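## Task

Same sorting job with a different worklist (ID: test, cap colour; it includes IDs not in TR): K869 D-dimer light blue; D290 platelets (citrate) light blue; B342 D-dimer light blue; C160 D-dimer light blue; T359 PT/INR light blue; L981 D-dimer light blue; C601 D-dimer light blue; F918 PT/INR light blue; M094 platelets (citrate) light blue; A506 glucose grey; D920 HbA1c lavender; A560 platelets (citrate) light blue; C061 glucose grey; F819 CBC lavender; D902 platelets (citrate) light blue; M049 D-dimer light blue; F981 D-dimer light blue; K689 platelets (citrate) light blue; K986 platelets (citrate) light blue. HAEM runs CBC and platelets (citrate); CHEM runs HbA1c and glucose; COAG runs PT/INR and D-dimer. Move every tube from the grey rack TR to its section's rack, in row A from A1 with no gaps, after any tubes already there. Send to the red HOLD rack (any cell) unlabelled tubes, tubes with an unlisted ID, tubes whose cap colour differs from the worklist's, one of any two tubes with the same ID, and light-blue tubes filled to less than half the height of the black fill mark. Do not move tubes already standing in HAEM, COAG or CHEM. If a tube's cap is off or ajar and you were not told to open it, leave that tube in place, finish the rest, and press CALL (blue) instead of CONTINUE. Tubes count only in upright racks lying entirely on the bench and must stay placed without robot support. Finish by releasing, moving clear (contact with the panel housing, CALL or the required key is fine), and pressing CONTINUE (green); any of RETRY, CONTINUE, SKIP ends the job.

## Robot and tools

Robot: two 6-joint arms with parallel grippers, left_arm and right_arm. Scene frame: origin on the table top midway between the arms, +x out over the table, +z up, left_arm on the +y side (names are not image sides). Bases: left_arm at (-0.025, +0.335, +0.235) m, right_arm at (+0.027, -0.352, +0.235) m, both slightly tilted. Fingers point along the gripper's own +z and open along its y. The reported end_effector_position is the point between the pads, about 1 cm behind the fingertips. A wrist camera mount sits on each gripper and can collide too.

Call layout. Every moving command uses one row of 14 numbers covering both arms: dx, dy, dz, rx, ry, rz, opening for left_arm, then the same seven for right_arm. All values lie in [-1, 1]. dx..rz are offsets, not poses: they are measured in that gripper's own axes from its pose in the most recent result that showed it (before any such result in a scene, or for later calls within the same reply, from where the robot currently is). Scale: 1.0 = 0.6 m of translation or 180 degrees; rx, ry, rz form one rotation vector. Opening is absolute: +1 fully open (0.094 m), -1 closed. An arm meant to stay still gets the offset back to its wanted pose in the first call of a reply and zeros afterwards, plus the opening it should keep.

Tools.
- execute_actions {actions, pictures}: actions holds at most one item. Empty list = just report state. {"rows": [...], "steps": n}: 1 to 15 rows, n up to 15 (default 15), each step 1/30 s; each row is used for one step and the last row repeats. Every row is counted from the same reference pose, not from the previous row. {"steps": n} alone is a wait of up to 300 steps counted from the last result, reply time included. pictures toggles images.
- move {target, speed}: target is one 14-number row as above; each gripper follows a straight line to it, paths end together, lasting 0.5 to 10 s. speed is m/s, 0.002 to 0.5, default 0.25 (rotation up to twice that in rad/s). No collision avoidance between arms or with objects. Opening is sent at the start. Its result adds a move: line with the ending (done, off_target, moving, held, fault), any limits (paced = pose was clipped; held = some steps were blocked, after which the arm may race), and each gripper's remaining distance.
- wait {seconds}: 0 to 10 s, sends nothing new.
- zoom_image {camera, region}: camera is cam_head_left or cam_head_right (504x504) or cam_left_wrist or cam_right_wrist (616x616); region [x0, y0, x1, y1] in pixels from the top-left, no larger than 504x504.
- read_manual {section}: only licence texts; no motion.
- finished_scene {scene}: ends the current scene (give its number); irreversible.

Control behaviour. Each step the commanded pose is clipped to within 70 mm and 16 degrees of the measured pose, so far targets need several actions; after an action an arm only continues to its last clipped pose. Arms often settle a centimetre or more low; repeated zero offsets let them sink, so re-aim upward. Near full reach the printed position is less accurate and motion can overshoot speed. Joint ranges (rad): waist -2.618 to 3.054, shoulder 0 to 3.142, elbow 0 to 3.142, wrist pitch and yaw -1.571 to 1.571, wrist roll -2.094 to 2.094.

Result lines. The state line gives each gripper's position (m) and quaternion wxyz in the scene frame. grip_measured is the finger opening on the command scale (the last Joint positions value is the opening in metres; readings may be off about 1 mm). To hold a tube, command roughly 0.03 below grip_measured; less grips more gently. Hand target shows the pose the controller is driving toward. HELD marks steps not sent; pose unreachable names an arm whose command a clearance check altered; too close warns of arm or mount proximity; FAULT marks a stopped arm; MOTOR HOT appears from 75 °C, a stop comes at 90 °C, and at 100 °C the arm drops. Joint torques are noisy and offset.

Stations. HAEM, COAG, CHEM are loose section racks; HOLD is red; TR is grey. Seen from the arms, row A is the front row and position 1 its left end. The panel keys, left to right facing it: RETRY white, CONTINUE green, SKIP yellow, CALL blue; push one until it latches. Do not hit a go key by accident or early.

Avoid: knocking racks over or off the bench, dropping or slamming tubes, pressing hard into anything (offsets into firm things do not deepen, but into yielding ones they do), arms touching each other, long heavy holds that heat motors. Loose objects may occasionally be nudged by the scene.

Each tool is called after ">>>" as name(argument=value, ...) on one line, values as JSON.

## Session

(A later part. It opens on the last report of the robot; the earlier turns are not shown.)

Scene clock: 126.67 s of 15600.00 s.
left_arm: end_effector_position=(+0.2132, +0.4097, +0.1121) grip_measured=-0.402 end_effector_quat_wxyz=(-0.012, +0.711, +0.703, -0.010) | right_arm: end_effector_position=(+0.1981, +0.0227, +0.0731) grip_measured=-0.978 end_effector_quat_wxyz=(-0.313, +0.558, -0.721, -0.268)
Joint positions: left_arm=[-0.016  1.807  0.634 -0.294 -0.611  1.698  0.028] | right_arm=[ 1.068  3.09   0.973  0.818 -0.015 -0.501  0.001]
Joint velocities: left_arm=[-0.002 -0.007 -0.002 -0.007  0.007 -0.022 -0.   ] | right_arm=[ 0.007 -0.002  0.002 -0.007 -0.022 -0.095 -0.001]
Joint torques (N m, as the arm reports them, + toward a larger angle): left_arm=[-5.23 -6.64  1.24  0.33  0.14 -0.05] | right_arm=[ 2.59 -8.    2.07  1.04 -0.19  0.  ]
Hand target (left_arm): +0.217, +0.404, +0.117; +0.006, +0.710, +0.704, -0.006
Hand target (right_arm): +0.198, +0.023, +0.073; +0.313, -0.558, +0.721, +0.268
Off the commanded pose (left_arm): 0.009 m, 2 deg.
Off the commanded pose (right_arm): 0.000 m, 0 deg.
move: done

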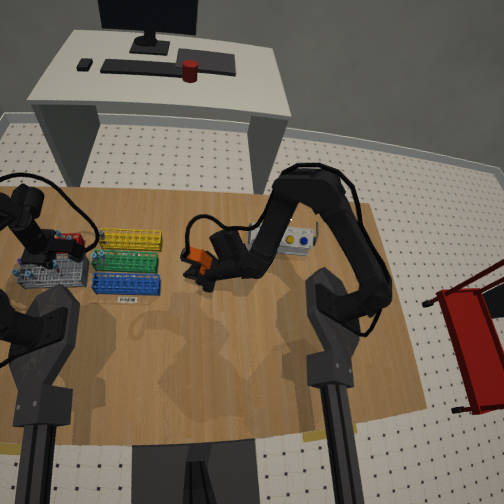

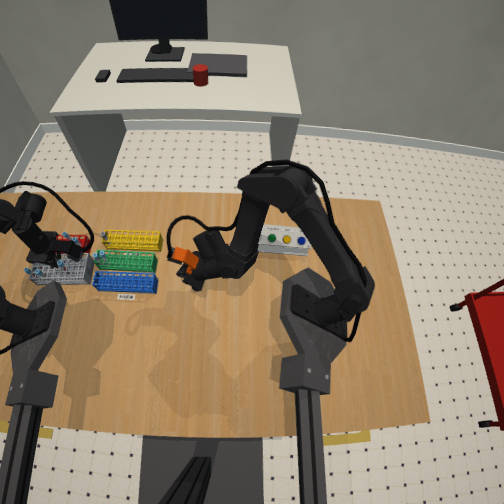

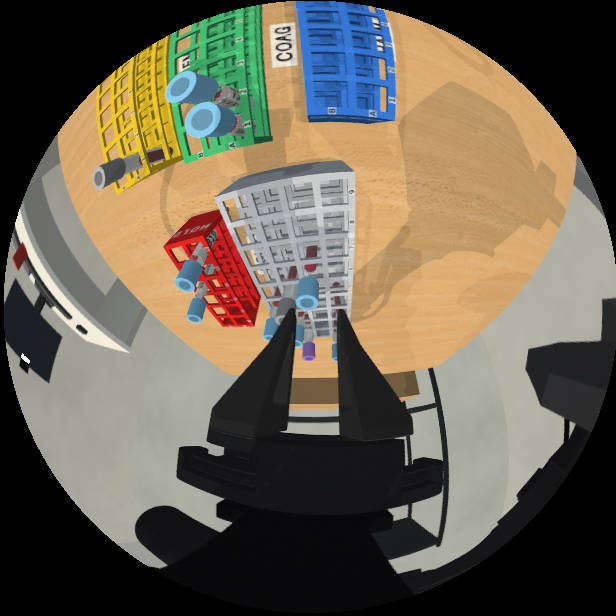

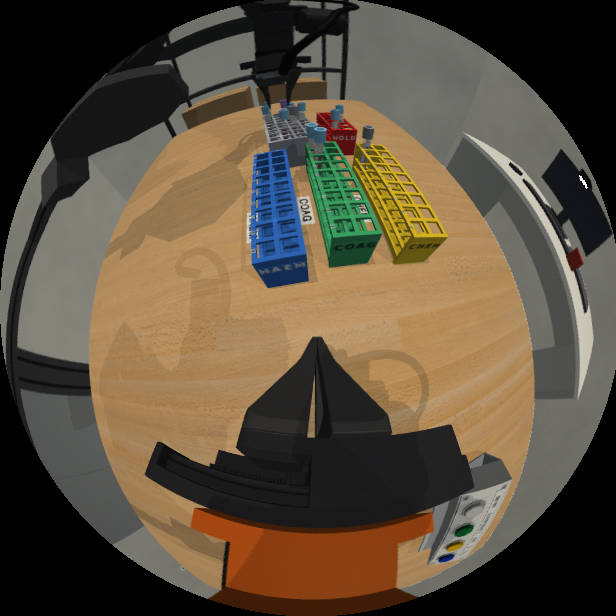

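>>> execute_actions(actions=[{"rows":[[-0.009,0.01,0.004,-0.01,-0.003,0.004,-0.4,0,0,0,0,0,0,-1]],"steps":12}], pictures=false)

>>> move(target=[-0.012,-0.018,0.06,0.005,-0.008,0.004,-0.4,0,0,0,0,0,0,-1], speed=0.05)

Scene clock: 131.53 s of 15600.00 s.
left_arm: end_effector_position=(+0.2223, +0.4108, +0.1120) grip_measured=-0.402 end_effector_quat_wxyz=(-0.001, +0.708, +0.706, +0.003) | right_arm: end_effector_position=(+0.1981, +0.0227, +0.0731) grip_measured=-0.978 end_effector_quat_wxyz=(-0.313, +0.558, -0.721, -0.268)
Joint positions: left_arm=[-0.016  1.807  0.634 -0.252 -0.611  1.715  0.028] | right_arm=[ 1.068  3.09   0.973  0.818 -0.015 -0.501  0.001]
Joint velocities: left_arm=[-0.012  0.002 -0.012 -0.007 -0.037 -0.051  0.   ] | right_arm=[-0.022  0.002 -0.002 -0.007 -0.007 -0.081 -0.001]
Joint torques (N m, as the arm reports them, + toward a larger angle): left_arm=[-4.36 -4.45  1.22  0.38  0.06  0.08] | right_arm=[ 2.66 -7.99  2.06  1.05 -0.2  -0.02]
Hand target (left_arm): +0.219, +0.404, +0.110; +0.003, +0.715, +0.699, -0.003
Hand target (right_arm): +0.198, +0.023, +0.073; +0.313, -0.558, +0.721, +0.268
Off the commanded pose (left_arm): 0.008 m, 1 deg.
Off the commanded pose (right_arm): 0.000 m, 0 deg.
Steps of this call (steps 1 to 90: nothing new was sent; then 1.47 s passed at rest; steps 91 to 102: all 12 steps of this action). Readings (end_effector_position):
91: left_arm (+0.2144, +0.4098, +0.1121) | right_arm (+0.1981, +0.0227, +0.0731)
92: left_arm (+0.2157, +0.4100, +0.1120) | right_arm (+0.1981, +0.0227, +0.0731)
94: left_arm (+0.2185, +0.4103, +0.1120) | right_arm (+0.1981, +0.0227, +0.0731)
98: left_arm (+0.2212, +0.4107, +0.1120) | right_arm (+0.1981, +0.0227, +0.0731)
102: the state above

Scene clock: 133.03 s of 15600.00 s.
left_arm: end_effector_position=(+0.2204, +0.4119, +0.0814) grip_measured=-0.402 end_effector_quat_wxyz=(-0.000, +0.707, +0.707, +0.006) | right_arm: end_effector_position=(+0.1981, +0.0227, +0.0731) grip_measured=-0.978 end_effector_quat_wxyz=(-0.313, +0.558, -0.721, -0.268)
Joint positions: left_arm=[ 0.059  1.908  0.605 -0.065 -0.6    1.804  0.028] | right_arm=[ 1.068  3.09   0.973  0.818 -0.015 -0.501  0.001]
Joint velocities: left_arm=[ 0.007 -0.007  0.002  0.066 -0.007 -0.066  0.   ] | right_arm=[-0.002  0.027 -0.017 -0.022  0.051 -0.051 -0.   ]
Joint torques (N m, as the arm reports them, + toward a larger angle): left_arm=[-3.45 -4.28  0.11  0.38  0.18  0.05] | right_arm=[ 2.63 -7.89  2.07  1.   -0.19  0.  ]
Hand target (left_arm): +0.211, +0.404, +0.076; +0.002, +0.712, +0.702, -0.010
Hand target (right_arm): +0.198, +0.023, +0.073; +0.313, -0.558, +0.721, +0.268
Off the commanded pose (left_arm): 0.013 m, 2 deg.
Off the commanded pose (right_arm): 0.000 m, 0 deg.
move: off_target (left_arm)

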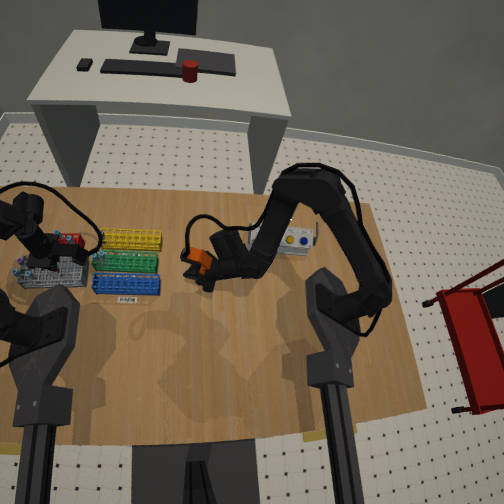

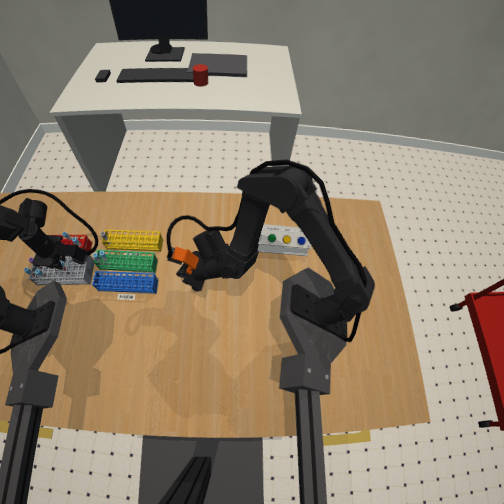

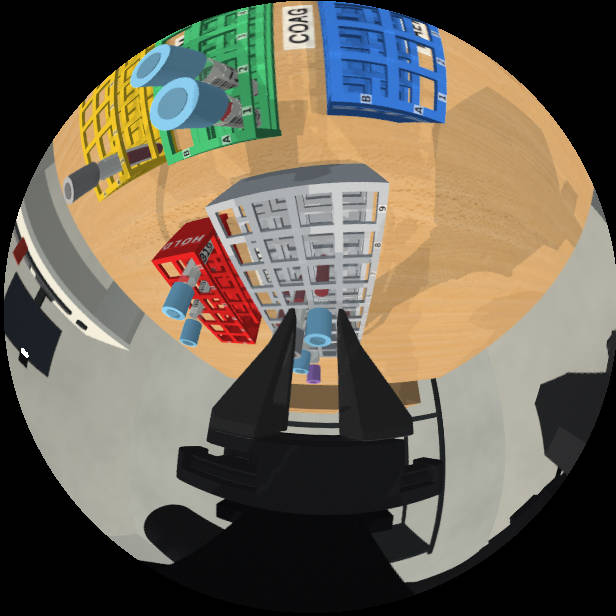

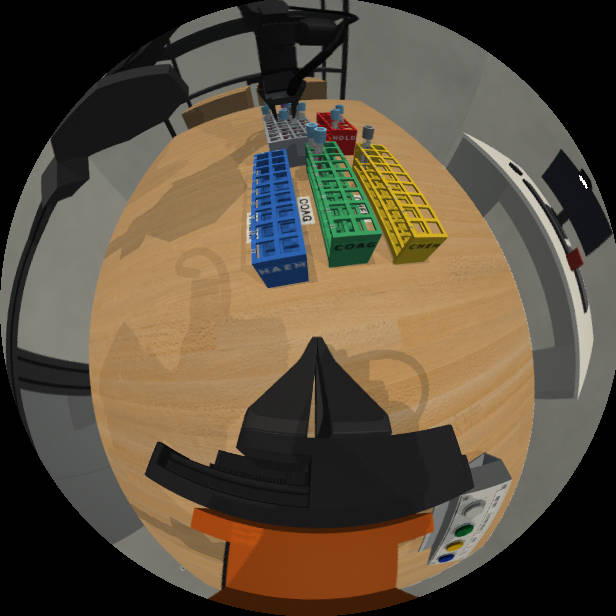

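>>> execute_actions(actions=[{"rows":[[0,0,0,0,0,0,-0.73,0,0,0,0,0,0,-1]],"steps":8}], pictures=false)

>>> move(target=[0,0.01,-0.18,-0.005,0,0,-0.73,0,0,0,0,0,0,-1], speed=0.12)

>>> move(target=[0.08,0.15,0,0,0,0.006,-0.73,0,0,0,0,0,0,-1])

>>> move(target=[-0.014,-0.008,0.086,0.003,-0.009,0.004,-0.73,0,0,0,0,0,0,-1], speed=0.08)

>>> zoom_image(camera="cam_left_wrist", region=[240,200,390,350])

Scene clock: 140.37 s of 15600.00 s.
left_arm: end_effector_position=(+0.2207, +0.4121, +0.0814) grip_measured=-0.708 end_effector_quat_wxyz=(-0.000, +0.707, +0.707, +0.006) | right_arm: end_effector_position=(+0.1981, +0.0227, +0.0731) grip_measured=-0.978 end_effector_quat_wxyz=(-0.313, +0.558, -0.721, -0.268)
Joint positions: left_arm=[ 0.059  1.908  0.605 -0.063 -0.6    1.805  0.014] | right_arm=[ 1.068  3.09   0.973  0.818 -0.015 -0.501  0.001]
Joint velocities: left_arm=[-0.007  0.012 -0.002  0.066  0.007  0.007 -0.001] | right_arm=[-0.007 -0.007  0.002  0.022 -0.022 -0.051 -0.001]
Joint torques (N m, as the arm reports them, + toward a larger angle): left_arm=[-3.97 -5.49  1.41  0.28 -0.07  0.04] | right_arm=[ 2.73 -7.87  2.08  1.   -0.2  -0.03]
Hand target (left_arm): +0.220, +0.412, +0.081; -0.001, +0.707, +0.707, +0.006
Hand target (right_arm): +0.198, +0.023, +0.073; +0.313, -0.558, +0.721, +0.268
Off the commanded pose (left_arm): 0.000 m, 0 deg.
Off the commanded pose (right_arm): 0.000 m, 0 deg.
Steps of this call (steps 1 to 90: nothing new was sent; then 4.07 s passed at rest; steps 91 to 98: all 8 steps of this action). Readings (end_effector_position):
91: left_arm (+0.2207, +0.4120, +0.0814) | right_arm (+0.1981, +0.0227, +0.0731)
92: left_arm (+0.2207, +0.4121, +0.0814) | right_arm (+0.1981, +0.0227, +0.0731)
94: left_arm (+0.2207, +0.4121, +0.0814) | right_arm (+0.1981, +0.0227, +0.0731)
98: the state above

Scene clock: 142.17 s of 15600.00 s.
left_arm: end_effector_position=(+0.2206, +0.4109, +0.1807) grip_measured=-0.708 end_effector_quat_wxyz=(-0.002, +0.707, +0.708, +0.005) | right_arm: end_effector_position=(+0.1981, +0.0227, +0.0731) grip_measured=-0.978 end_effector_quat_wxyz=(-0.313, +0.558, -0.721, -0.268)
Joint positions: left_arm=[-0.183  1.622  0.729 -0.65  -0.628  1.507  0.014] | right_arm=[ 1.068  3.09   0.973  0.818 -0.015 -0.501  0.001]
Joint velocities: left_arm=[-0.012 -0.007 -0.002 -0.037 -0.037 -0.037 -0.001] | right_arm=[-0.007  0.017 -0.007 -0.051  0.051 -0.022 -0.001]
Joint torques (N m, as the arm reports them, + toward a larger angle): left_arm=[-5.02 -5.58  4.92  0.   -0.01 -0.08] | right_arm=[ 2.71 -7.98  2.02  1.04 -0.2  -0.02]
Hand target (left_arm): +0.227, +0.411, +0.190; +0.007, +0.707, +0.707, +0.012
Hand target (right_arm): +0.198, +0.023, +0.073; +0.313, -0.558, +0.721, +0.268
Off the commanded pose (left_arm): 0.010 m, 1 deg.
Off the commanded pose (right_arm): 0.000 m, 0 deg.
move: done

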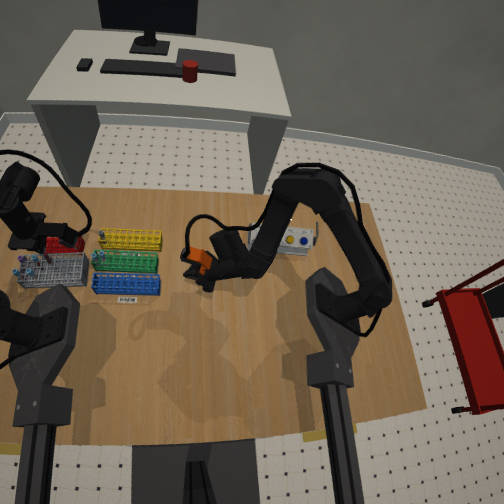

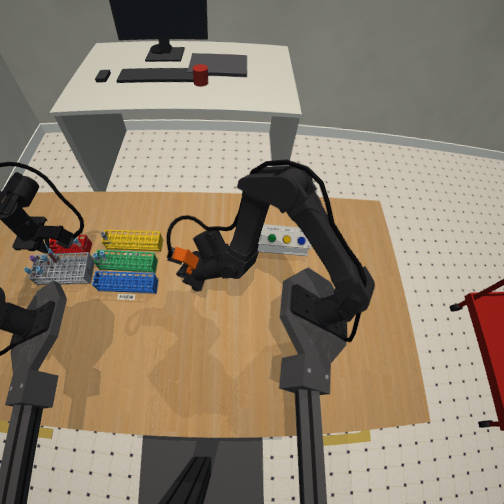

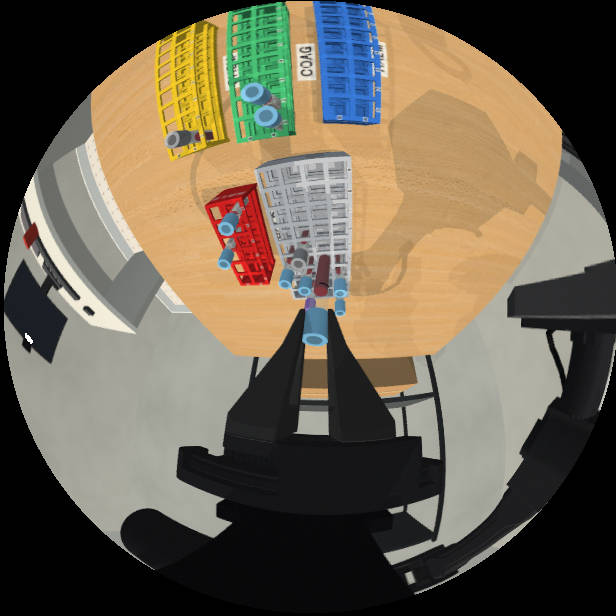

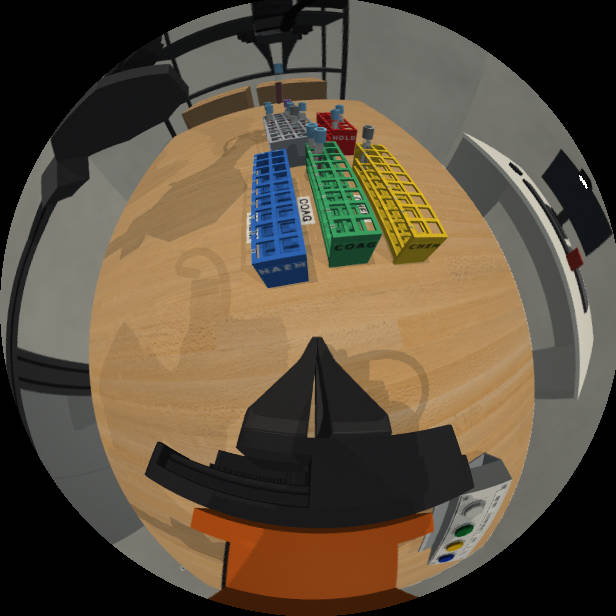

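Scene clock: 143.27 s of 15600.00 s.
left_arm: end_effector_position=(+0.3117, +0.4606, +0.1814) grip_measured=-0.708 end_effector_quat_wxyz=(+0.000, +0.706, +0.708, +0.016) | right_arm: end_effector_position=(+0.1981, +0.0227, +0.0731) grip_measured=-0.978 end_effector_quat_wxyz=(-0.313, +0.558, -0.721, -0.268)
Joint positions: left_arm=[-0.05   1.825  1.122 -0.719 -0.63   1.682  0.014] | right_arm=[ 1.068  3.09   0.973  0.818 -0.015 -0.501  0.001]
Joint velocities: left_arm=[-0.007  0.017  0.002 -0.051  0.022  0.051 -0.   ] | right_arm=[-0.002 -0.002 -0.017 -0.022  0.066 -0.095 -0.   ]
Joint torques (N m, as the arm reports them, + toward a larger angle): left_arm=[-4.9  -5.54  5.11  0.02  0.05  0.05] | right_arm=[ 2.63 -7.93  2.06  1.02 -0.2  -0.01]
Hand target (left_arm): +0.311, +0.458, +0.180; -0.002, +0.713, +0.701, +0.005
Hand target (right_arm): +0.198, +0.023, +0.073; +0.313, -0.558, +0.721, +0.268
Off the commanded pose (left_arm): 0.002 m, 2 deg.
Off the commanded pose (right_arm): 0.000 m, 0 deg.
move: done

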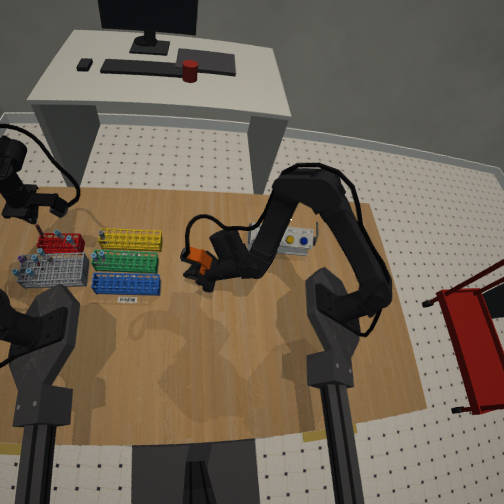

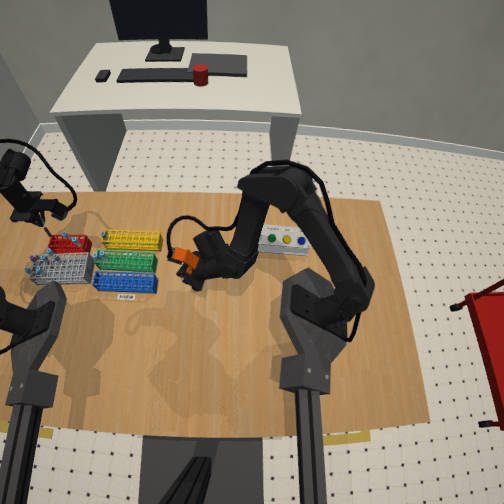

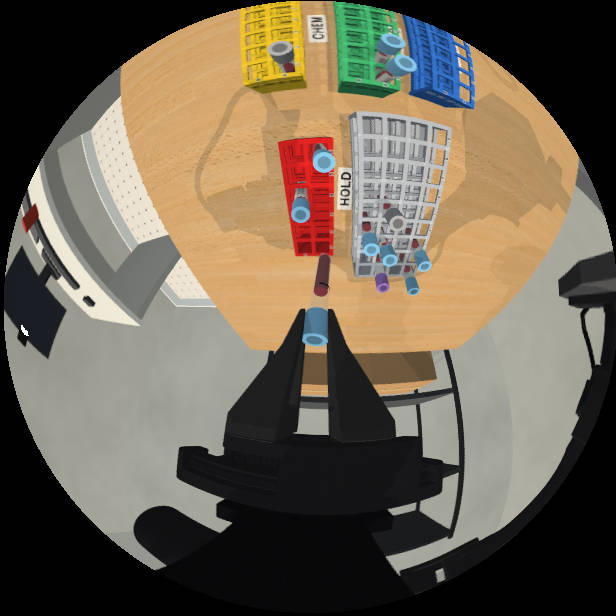

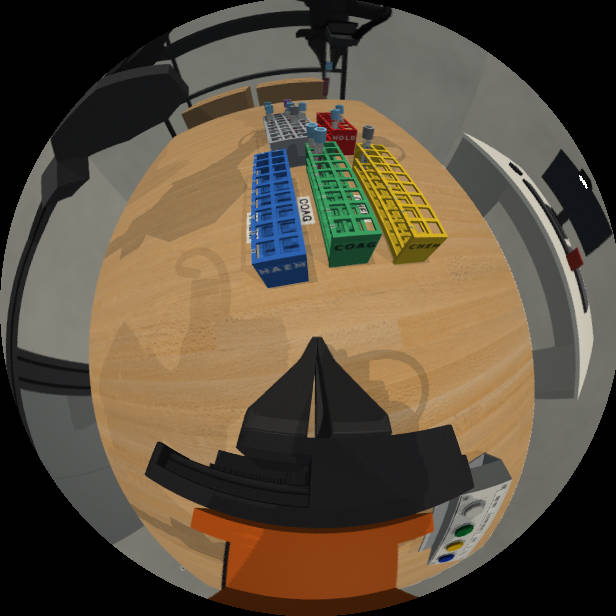

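Scene clock: 144.43 s of 15600.00 s.
left_arm: end_effector_position=(+0.3115, +0.4617, +0.1358) grip_measured=-0.708 end_effector_quat_wxyz=(+0.001, +0.704, +0.710, +0.015) | right_arm: end_effector_position=(+0.1981, +0.0227, +0.0731) grip_measured=-0.978 end_effector_quat_wxyz=(-0.313, +0.558, -0.721, -0.268)
Joint positions: left_arm=[ 0.034  1.903  1.057 -0.518 -0.612  1.78   0.014] | right_arm=[ 1.068  3.09   0.973  0.818 -0.015 -0.501  0.001]
Joint velocities: left_arm=[-0.002 -0.007 -0.007 -0.037 -0.095 -0.007 -0.   ] | right_arm=[-0.007 -0.002  0.002 -0.081  0.037  0.051 -0.   ]
Joint torques (N m, as the arm reports them, + toward a larger angle): left_arm=[-4.84 -5.9   2.37  0.4   0.15  0.08] | right_arm=[ 2.71 -7.92  2.02  1.03 -0.19 -0.01]
Hand target (left_arm): +0.307, +0.453, +0.130; +0.006, +0.710, +0.704, +0.002
Hand target (right_arm): +0.198, +0.023, +0.073; +0.313, -0.558, +0.721, +0.268
Off the commanded pose (left_arm): 0.011 m, 2 deg.
Off the commanded pose (right_arm): 0.000 m, 0 deg.
move: off_target (left_arm)

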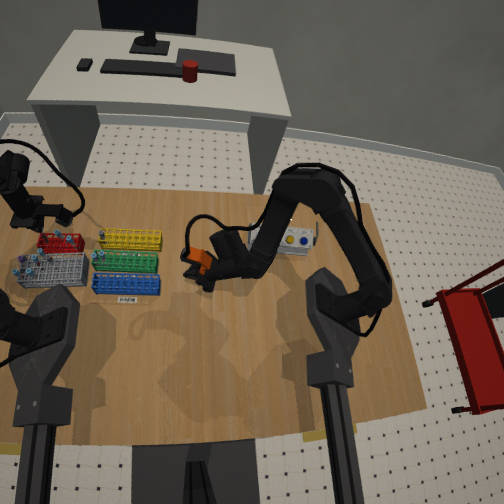

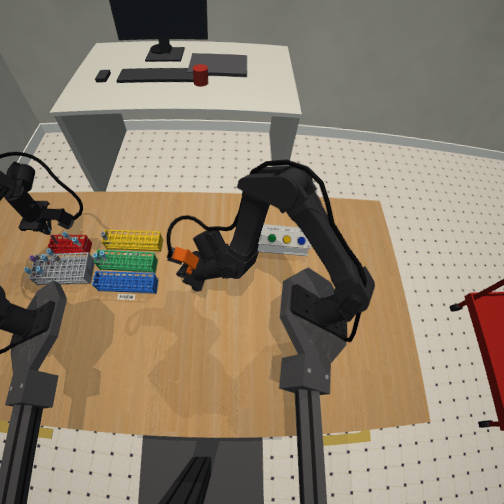

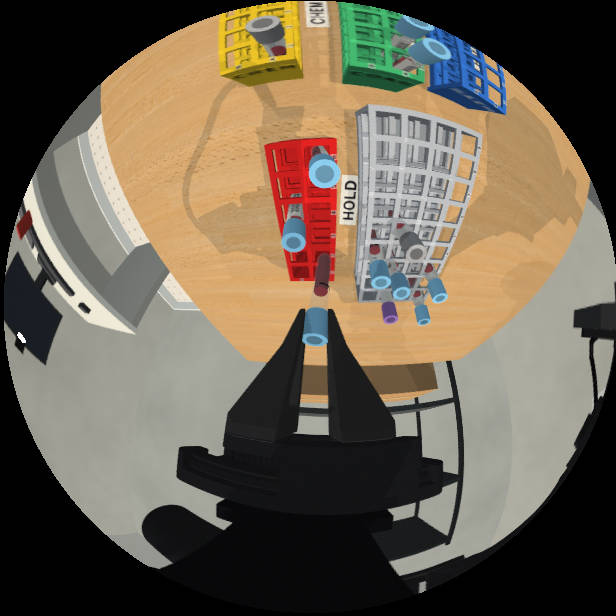

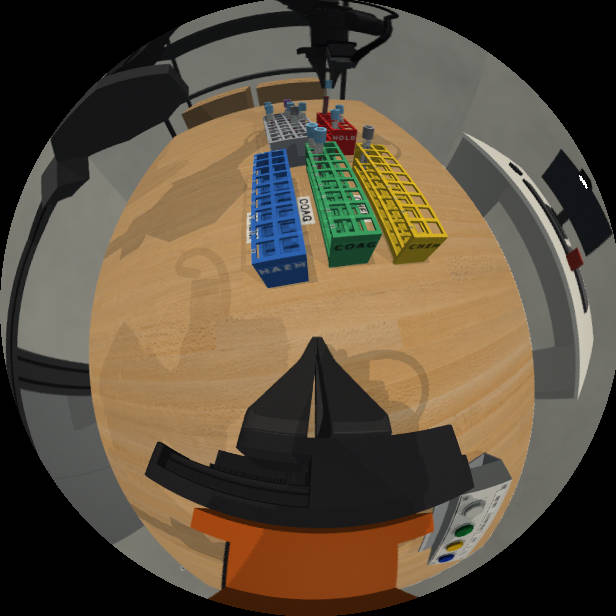

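Region (240, 200, 390, 350) of cam_left_wrist's 616x616 image, scaled by 3.360, with more detail than that image has.

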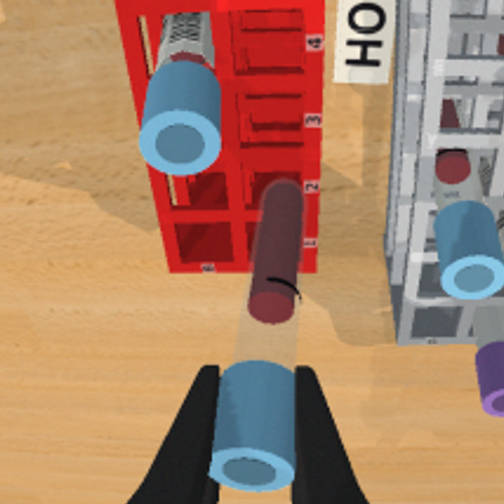

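>>> move(target=[-0.014,-0.008,0.09,-0.016,-0.008,0.004,-0.73,0,0,0,0,0,0,-1], speed=0.04)

Scene clock: 148.23 s of 15600.00 s.
left_arm: end_effector_position=(+0.3130, +0.4652, +0.0891) grip_measured=-0.708 end_effector_quat_wxyz=(+0.021, +0.702, +0.711, +0.038) | right_arm: end_effector_position=(+0.1981, +0.0227, +0.0731) grip_measured=-0.978 end_effector_quat_wxyz=(-0.313, +0.558, -0.721, -0.268)
Joint positions: left_arm=[ 0.126  1.976  0.959 -0.214 -0.576  1.921  0.014] | right_arm=[ 1.068  3.09   0.973  0.818 -0.015 -0.501  0.001]
Joint velocities: left_arm=[-0.012 -0.007  0.007 -0.022  0.037 -0.007 -0.001] | right_arm=[ 0.012 -0.002 -0.007 -0.066  0.022 -0.007  0.   ]
Joint torques (N m, as the arm reports them, + toward a larger angle): left_arm=[-4.74 -5.84  1.5   0.59  0.18  0.05] | right_arm=[ 2.83 -7.88  2.07  1.02 -0.16 -0.02]
Hand target (left_arm): +0.307, +0.455, +0.082; +0.027, +0.709, +0.705, +0.024
Hand target (right_arm): +0.198, +0.023, +0.073; +0.313, -0.558, +0.721, +0.268
Off the commanded pose (left_arm): 0.014 m, 2 deg.
Off the commanded pose (right_arm): 0.000 m, 0 deg.
move: off_target (left_arm)

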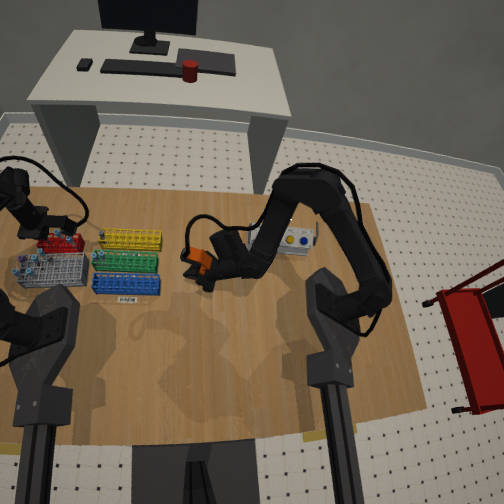

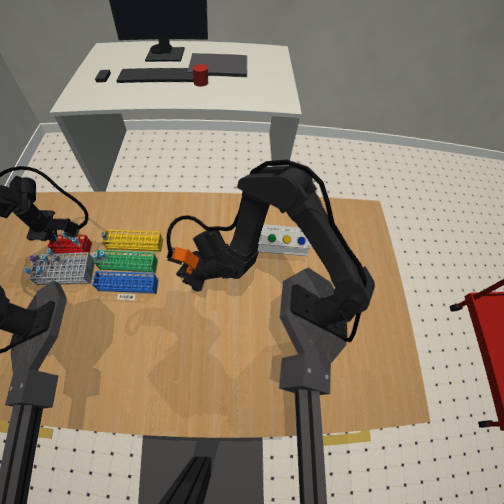

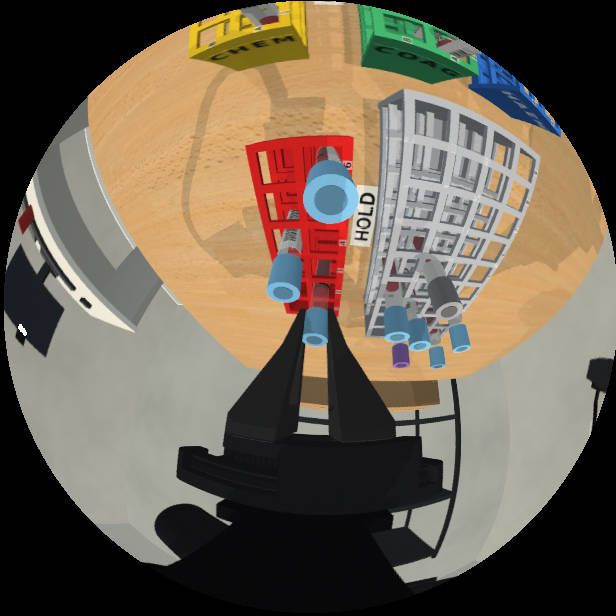

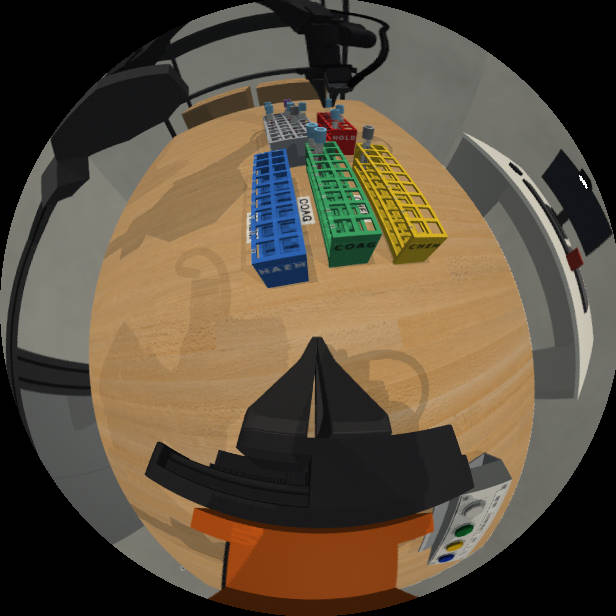

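Next I'll flip the wrist to view the labels from the +y side, above the grey tube.

>>> execute_actions(actions=[{"rows":[[0,0,0,0,0,0,-0.4,0,0,0,0,0,0,-1]],"steps":5}], pictures=false)

>>> move(target=[0,0.015,-0.09,0.022,-0.008,0,-0.4,0,0,0,0,0,0,-1], speed=0.15)

>>> move(target=[-0.062,-0.12,-0.006,0,0,-0.985,-0.4,0,0,0,0,0,0,-1], speed=0.5)

>>> zoom_image(camera="cam_left_wrist", region=[210,120,410,320])

Scene clock: 155.77 s of 15600.00 s.
left_arm: end_effector_position=(+0.3133, +0.4653, +0.0891) grip_measured=-0.402 end_effector_quat_wxyz=(+0.021, +0.702, +0.711, +0.039) | right_arm: end_effector_position=(+0.1981, +0.0227, +0.0731) grip_measured=-0.978 end_effector_quat_wxyz=(-0.313, +0.558, -0.721, -0.268)
Joint positions: left_arm=[ 0.126  1.976  0.959 -0.213 -0.575  1.922  0.028] | right_arm=[ 1.068  3.09   0.973  0.818 -0.015 -0.501  0.001]
Joint velocities: left_arm=[-0.032  0.017 -0.002 -0.154  0.022 -0.051  0.001] | right_arm=[ 0.017 -0.017 -0.012  0.022  0.007 -0.007 -0.   ]
Joint torques (N m, as the arm reports them, + toward a larger angle): left_arm=[-5.   -7.26  2.62  0.44 -0.04 -0.01] | right_arm=[ 2.68 -7.92  2.04  1.03 -0.2   0.  ]
Hand target (left_arm): +0.313, +0.465, +0.089; +0.021, +0.702, +0.711, +0.038
Hand target (right_arm): +0.198, +0.023, +0.073; +0.313, -0.558, +0.721, +0.268
Off the commanded pose (left_arm): 0.000 m, 0 deg.
Off the commanded pose (right_arm): 0.000 m, 0 deg.
Steps of this call (steps 1 to 90: nothing new was sent; then 4.37 s passed at rest; steps 91 to 95: all 5 steps of this action). Readings (end_effector_position):
91: left_arm (+0.3133, +0.4652, +0.0891) | right_arm (+0.1981, +0.0227, +0.0731)
92: left_arm (+0.3133, +0.4652, +0.0891) | right_arm (+0.1981, +0.0227, +0.0731)
94: left_arm (+0.3133, +0.4653, +0.0891) | right_arm (+0.1981, +0.0227, +0.0731)
95: the state above

Scene clock: 157.13 s of 15600.00 s.
left_arm: end_effector_position=(+0.3130, +0.4645, +0.1345) grip_measured=-0.402 end_effector_quat_wxyz=(+0.001, +0.701, +0.713, +0.002) | right_arm: end_effector_position=(+0.1981, +0.0227, +0.0731) grip_measured=-0.978 end_effector_quat_wxyz=(-0.313, +0.558, -0.721, -0.268)
Joint positions: left_arm=[ 0.048  1.918  1.093 -0.556 -0.595  1.772  0.028] | right_arm=[ 1.068  3.09   0.973  0.818 -0.015 -0.501  0.001]
Joint velocities: left_arm=[ 0.012  0.012 -0.002 -0.139  0.007 -0.007 -0.001] | right_arm=[-0.007 -0.012  0.002  0.081 -0.051  0.095  0.   ]
Joint torques (N m, as the arm reports them, + toward a larger angle): left_arm=[-6.31 -8.14  4.6   0.   -0.04 -0.06] | right_arm=[ 2.72 -7.89  2.09  1.02 -0.2  -0.03]
Hand target (left_arm): +0.318, +0.464, +0.143; +0.006, +0.703, +0.711, +0.006
Hand target (right_arm): +0.198, +0.023, +0.073; +0.313, -0.558, +0.721, +0.268
Off the commanded pose (left_arm): 0.010 m, 1 deg.
Off the commanded pose (right_arm): 0.000 m, 0 deg.
move: done

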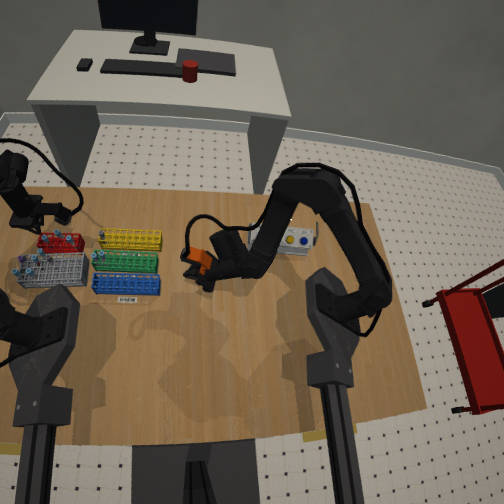

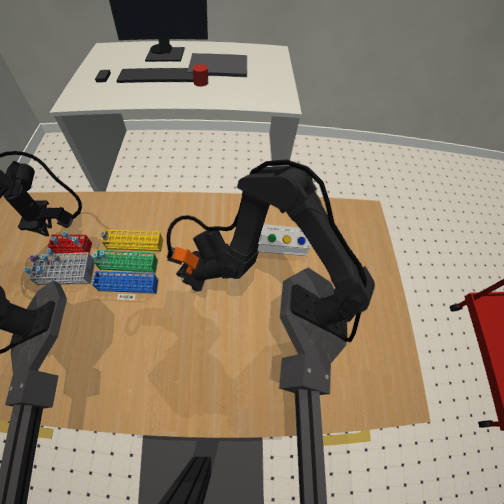

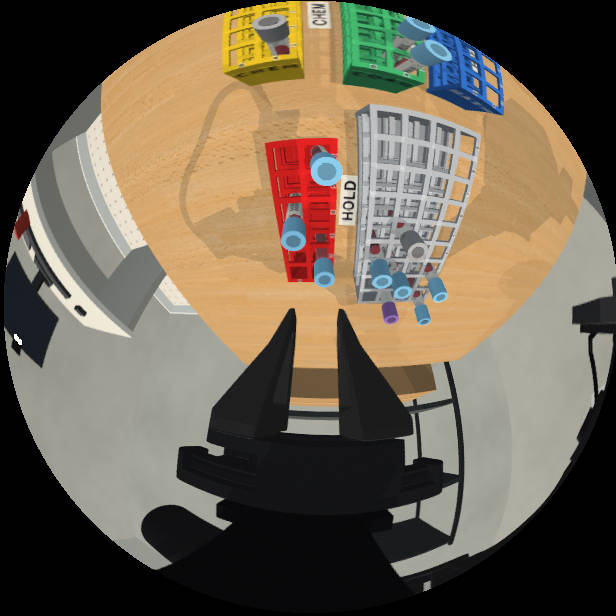

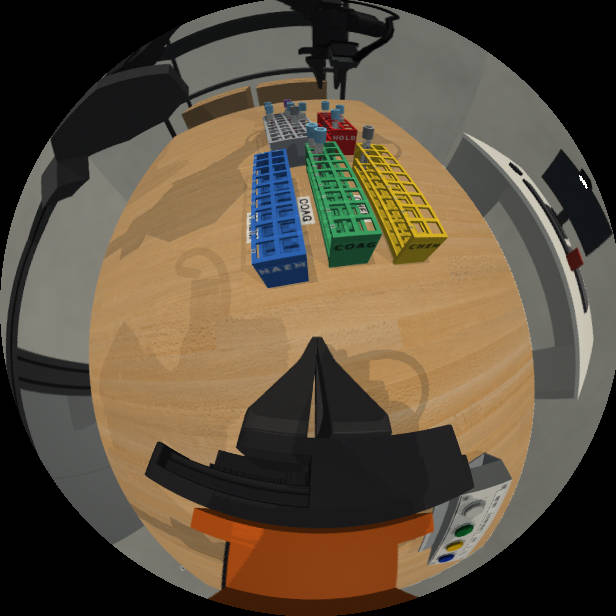

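Scene clock: 160.97 s of 15600.00 s.
left_arm: end_effector_position=(+0.2387, +0.4282, +0.1341) grip_measured=-0.402 end_effector_quat_wxyz=(-0.012, -0.695, +0.719, +0.002) | right_arm: end_effector_position=(+0.1981, +0.0227, +0.0731) grip_measured=-0.978 end_effector_quat_wxyz=(-0.313, +0.558, -0.721, -0.268)
Joint positions: left_arm=[-0.008  1.761  0.762 -0.451 -0.594 -1.404  0.028] | right_arm=[ 1.068  3.09   0.973  0.818 -0.015 -0.501  0.001]
Joint velocities: left_arm=[-0.002  0.002 -0.007 -0.051  0.007 -0.081 -0.001] | right_arm=[-0.002 -0.007 -0.012 -0.007 -0.022  0.007 -0.001]
Joint torques (N m, as the arm reports them, + toward a larger angle): left_arm=[-5.44 -6.97  1.63  0.36 -0.13 -0.07] | right_arm=[ 2.72 -7.77  2.03  1.01 -0.22 -0.03]
Hand target (left_arm): +0.241, +0.427, +0.139; -0.002, +0.697, -0.717, +0.002
Hand target (right_arm): +0.198, +0.023, +0.073; +0.313, -0.558, +0.721, +0.268
Off the commanded pose (left_arm): 0.005 m, 2 deg.
Off the commanded pose (right_arm): 0.000 m, 0 deg.
move: done

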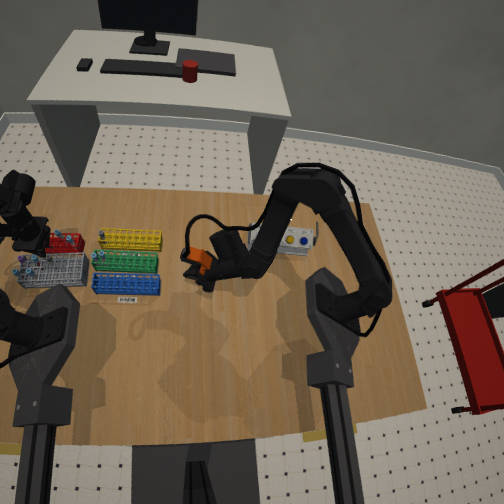

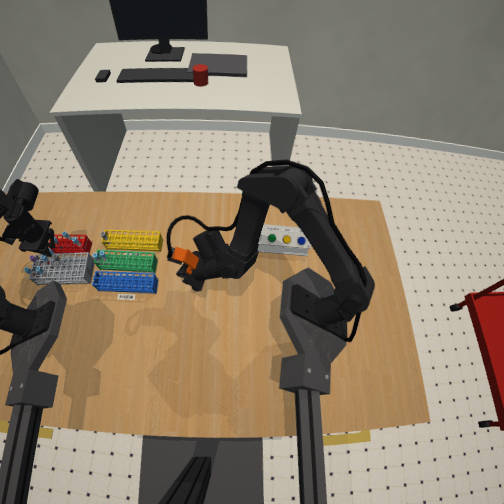

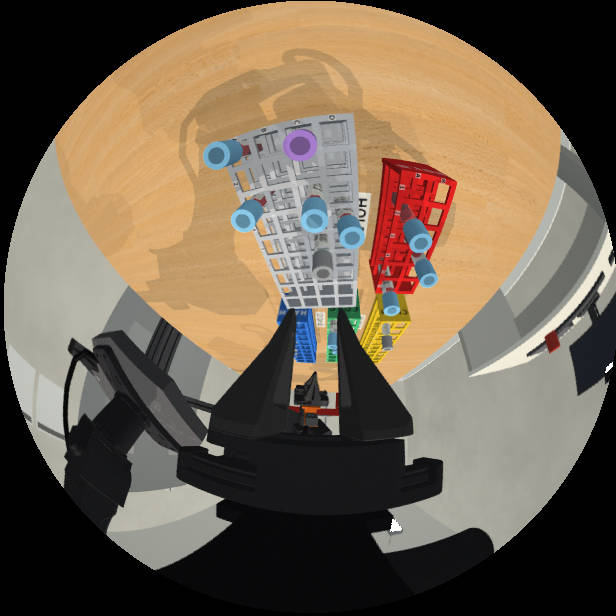

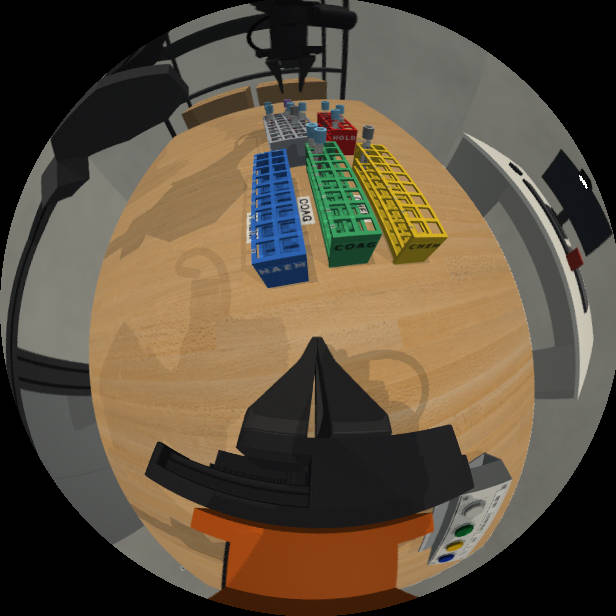

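Region (210, 120, 410, 320) of cam_left_wrist's 616x616 image, scaled by 2.520, with more detail than that image has.

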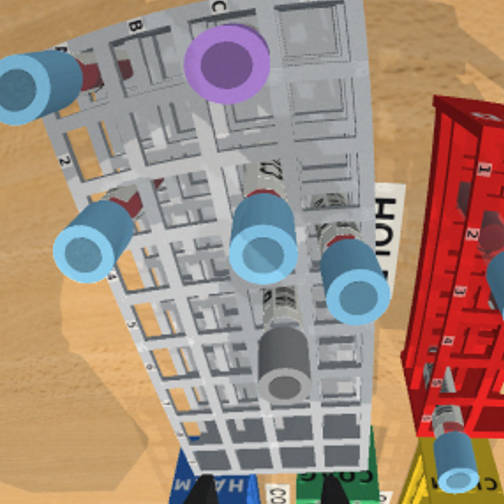

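>>> move(target=[-0.075,0.005,0.04,0.004,-0.004,-0.008,-0.4,0,0,0,0,0,0,-1], speed=0.15)

>>> zoom_image(camera="cam_left_wrist", region=[210,160,410,360])

Scene clock: 166.23 s of 15600.00 s.
left_arm: end_effector_position=(+0.2342, +0.4706, +0.1070) grip_measured=-0.402 end_effector_quat_wxyz=(-0.012, -0.702, +0.712, +0.008) | right_arm: end_effector_position=(+0.1981, +0.0227, +0.0731) grip_measured=-0.978 end_effector_quat_wxyz=(-0.313, +0.558, -0.721, -0.268)
Joint positions: left_arm=[ 0.176  1.761  0.762 -0.339 -0.571 -1.21   0.028] | right_arm=[ 1.068  3.09   0.973  0.818 -0.015 -0.501  0.001]
Joint velocities: left_arm=[ 0.007  0.002 -0.007 -0.007 -0.022 -0.007  0.   ] | right_arm=[ 0.012 -0.007 -0.007 -0.051 -0.007 -0.007  0.001]
Joint torques (N m, as the arm reports them, + toward a larger angle): left_arm=[-3.61 -7.17  1.9   0.39  0.01  0.11] | right_arm=[ 2.74 -7.96  2.15  1.04 -0.2  -0.03]
Hand target (left_arm): +0.237, +0.474, +0.109; +0.003, +0.704, -0.710, -0.003
Hand target (right_arm): +0.198, +0.023, +0.073; +0.313, -0.558, +0.721, +0.268
Off the commanded pose (left_arm): 0.004 m, 1 deg.
Off the commanded pose (right_arm): 0.000 m, 0 deg.
After step 90, 1.33 s passed at rest.
move: done

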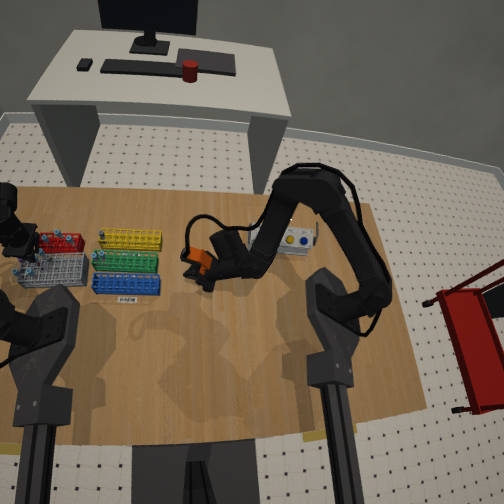

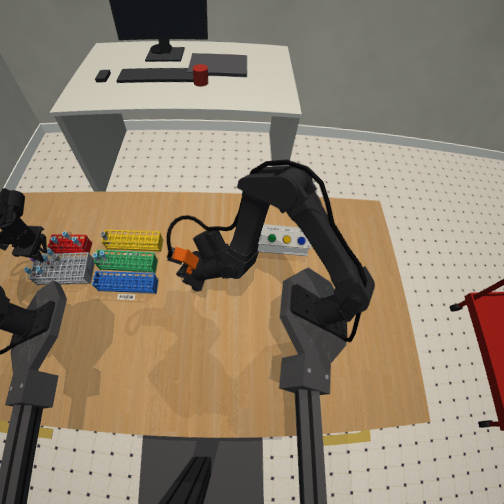

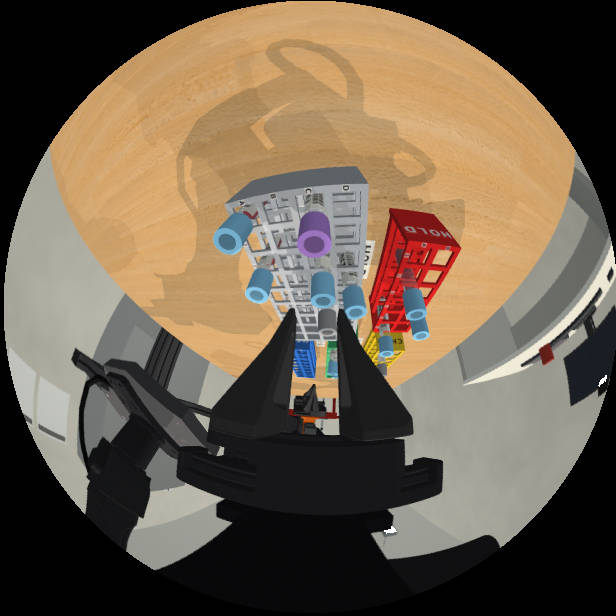

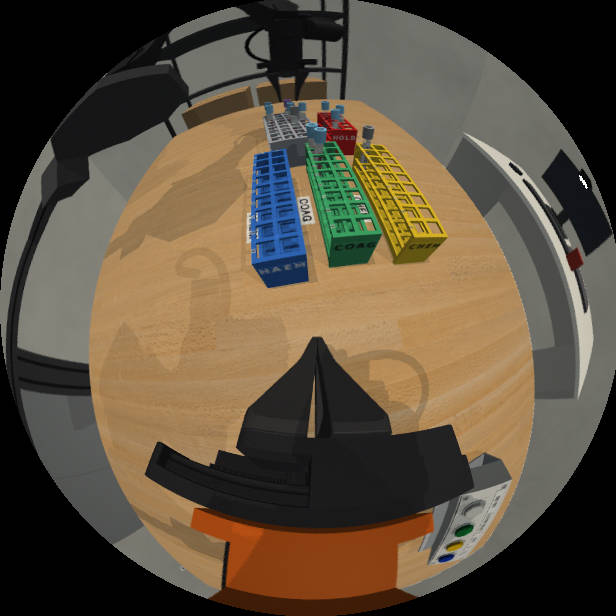

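Region (210, 160, 410, 360) of cam_left_wrist's 616x616 image, scaled by 2.520, with more detail than that image has.

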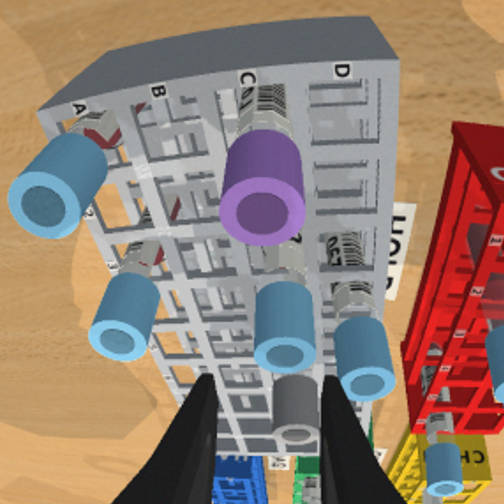

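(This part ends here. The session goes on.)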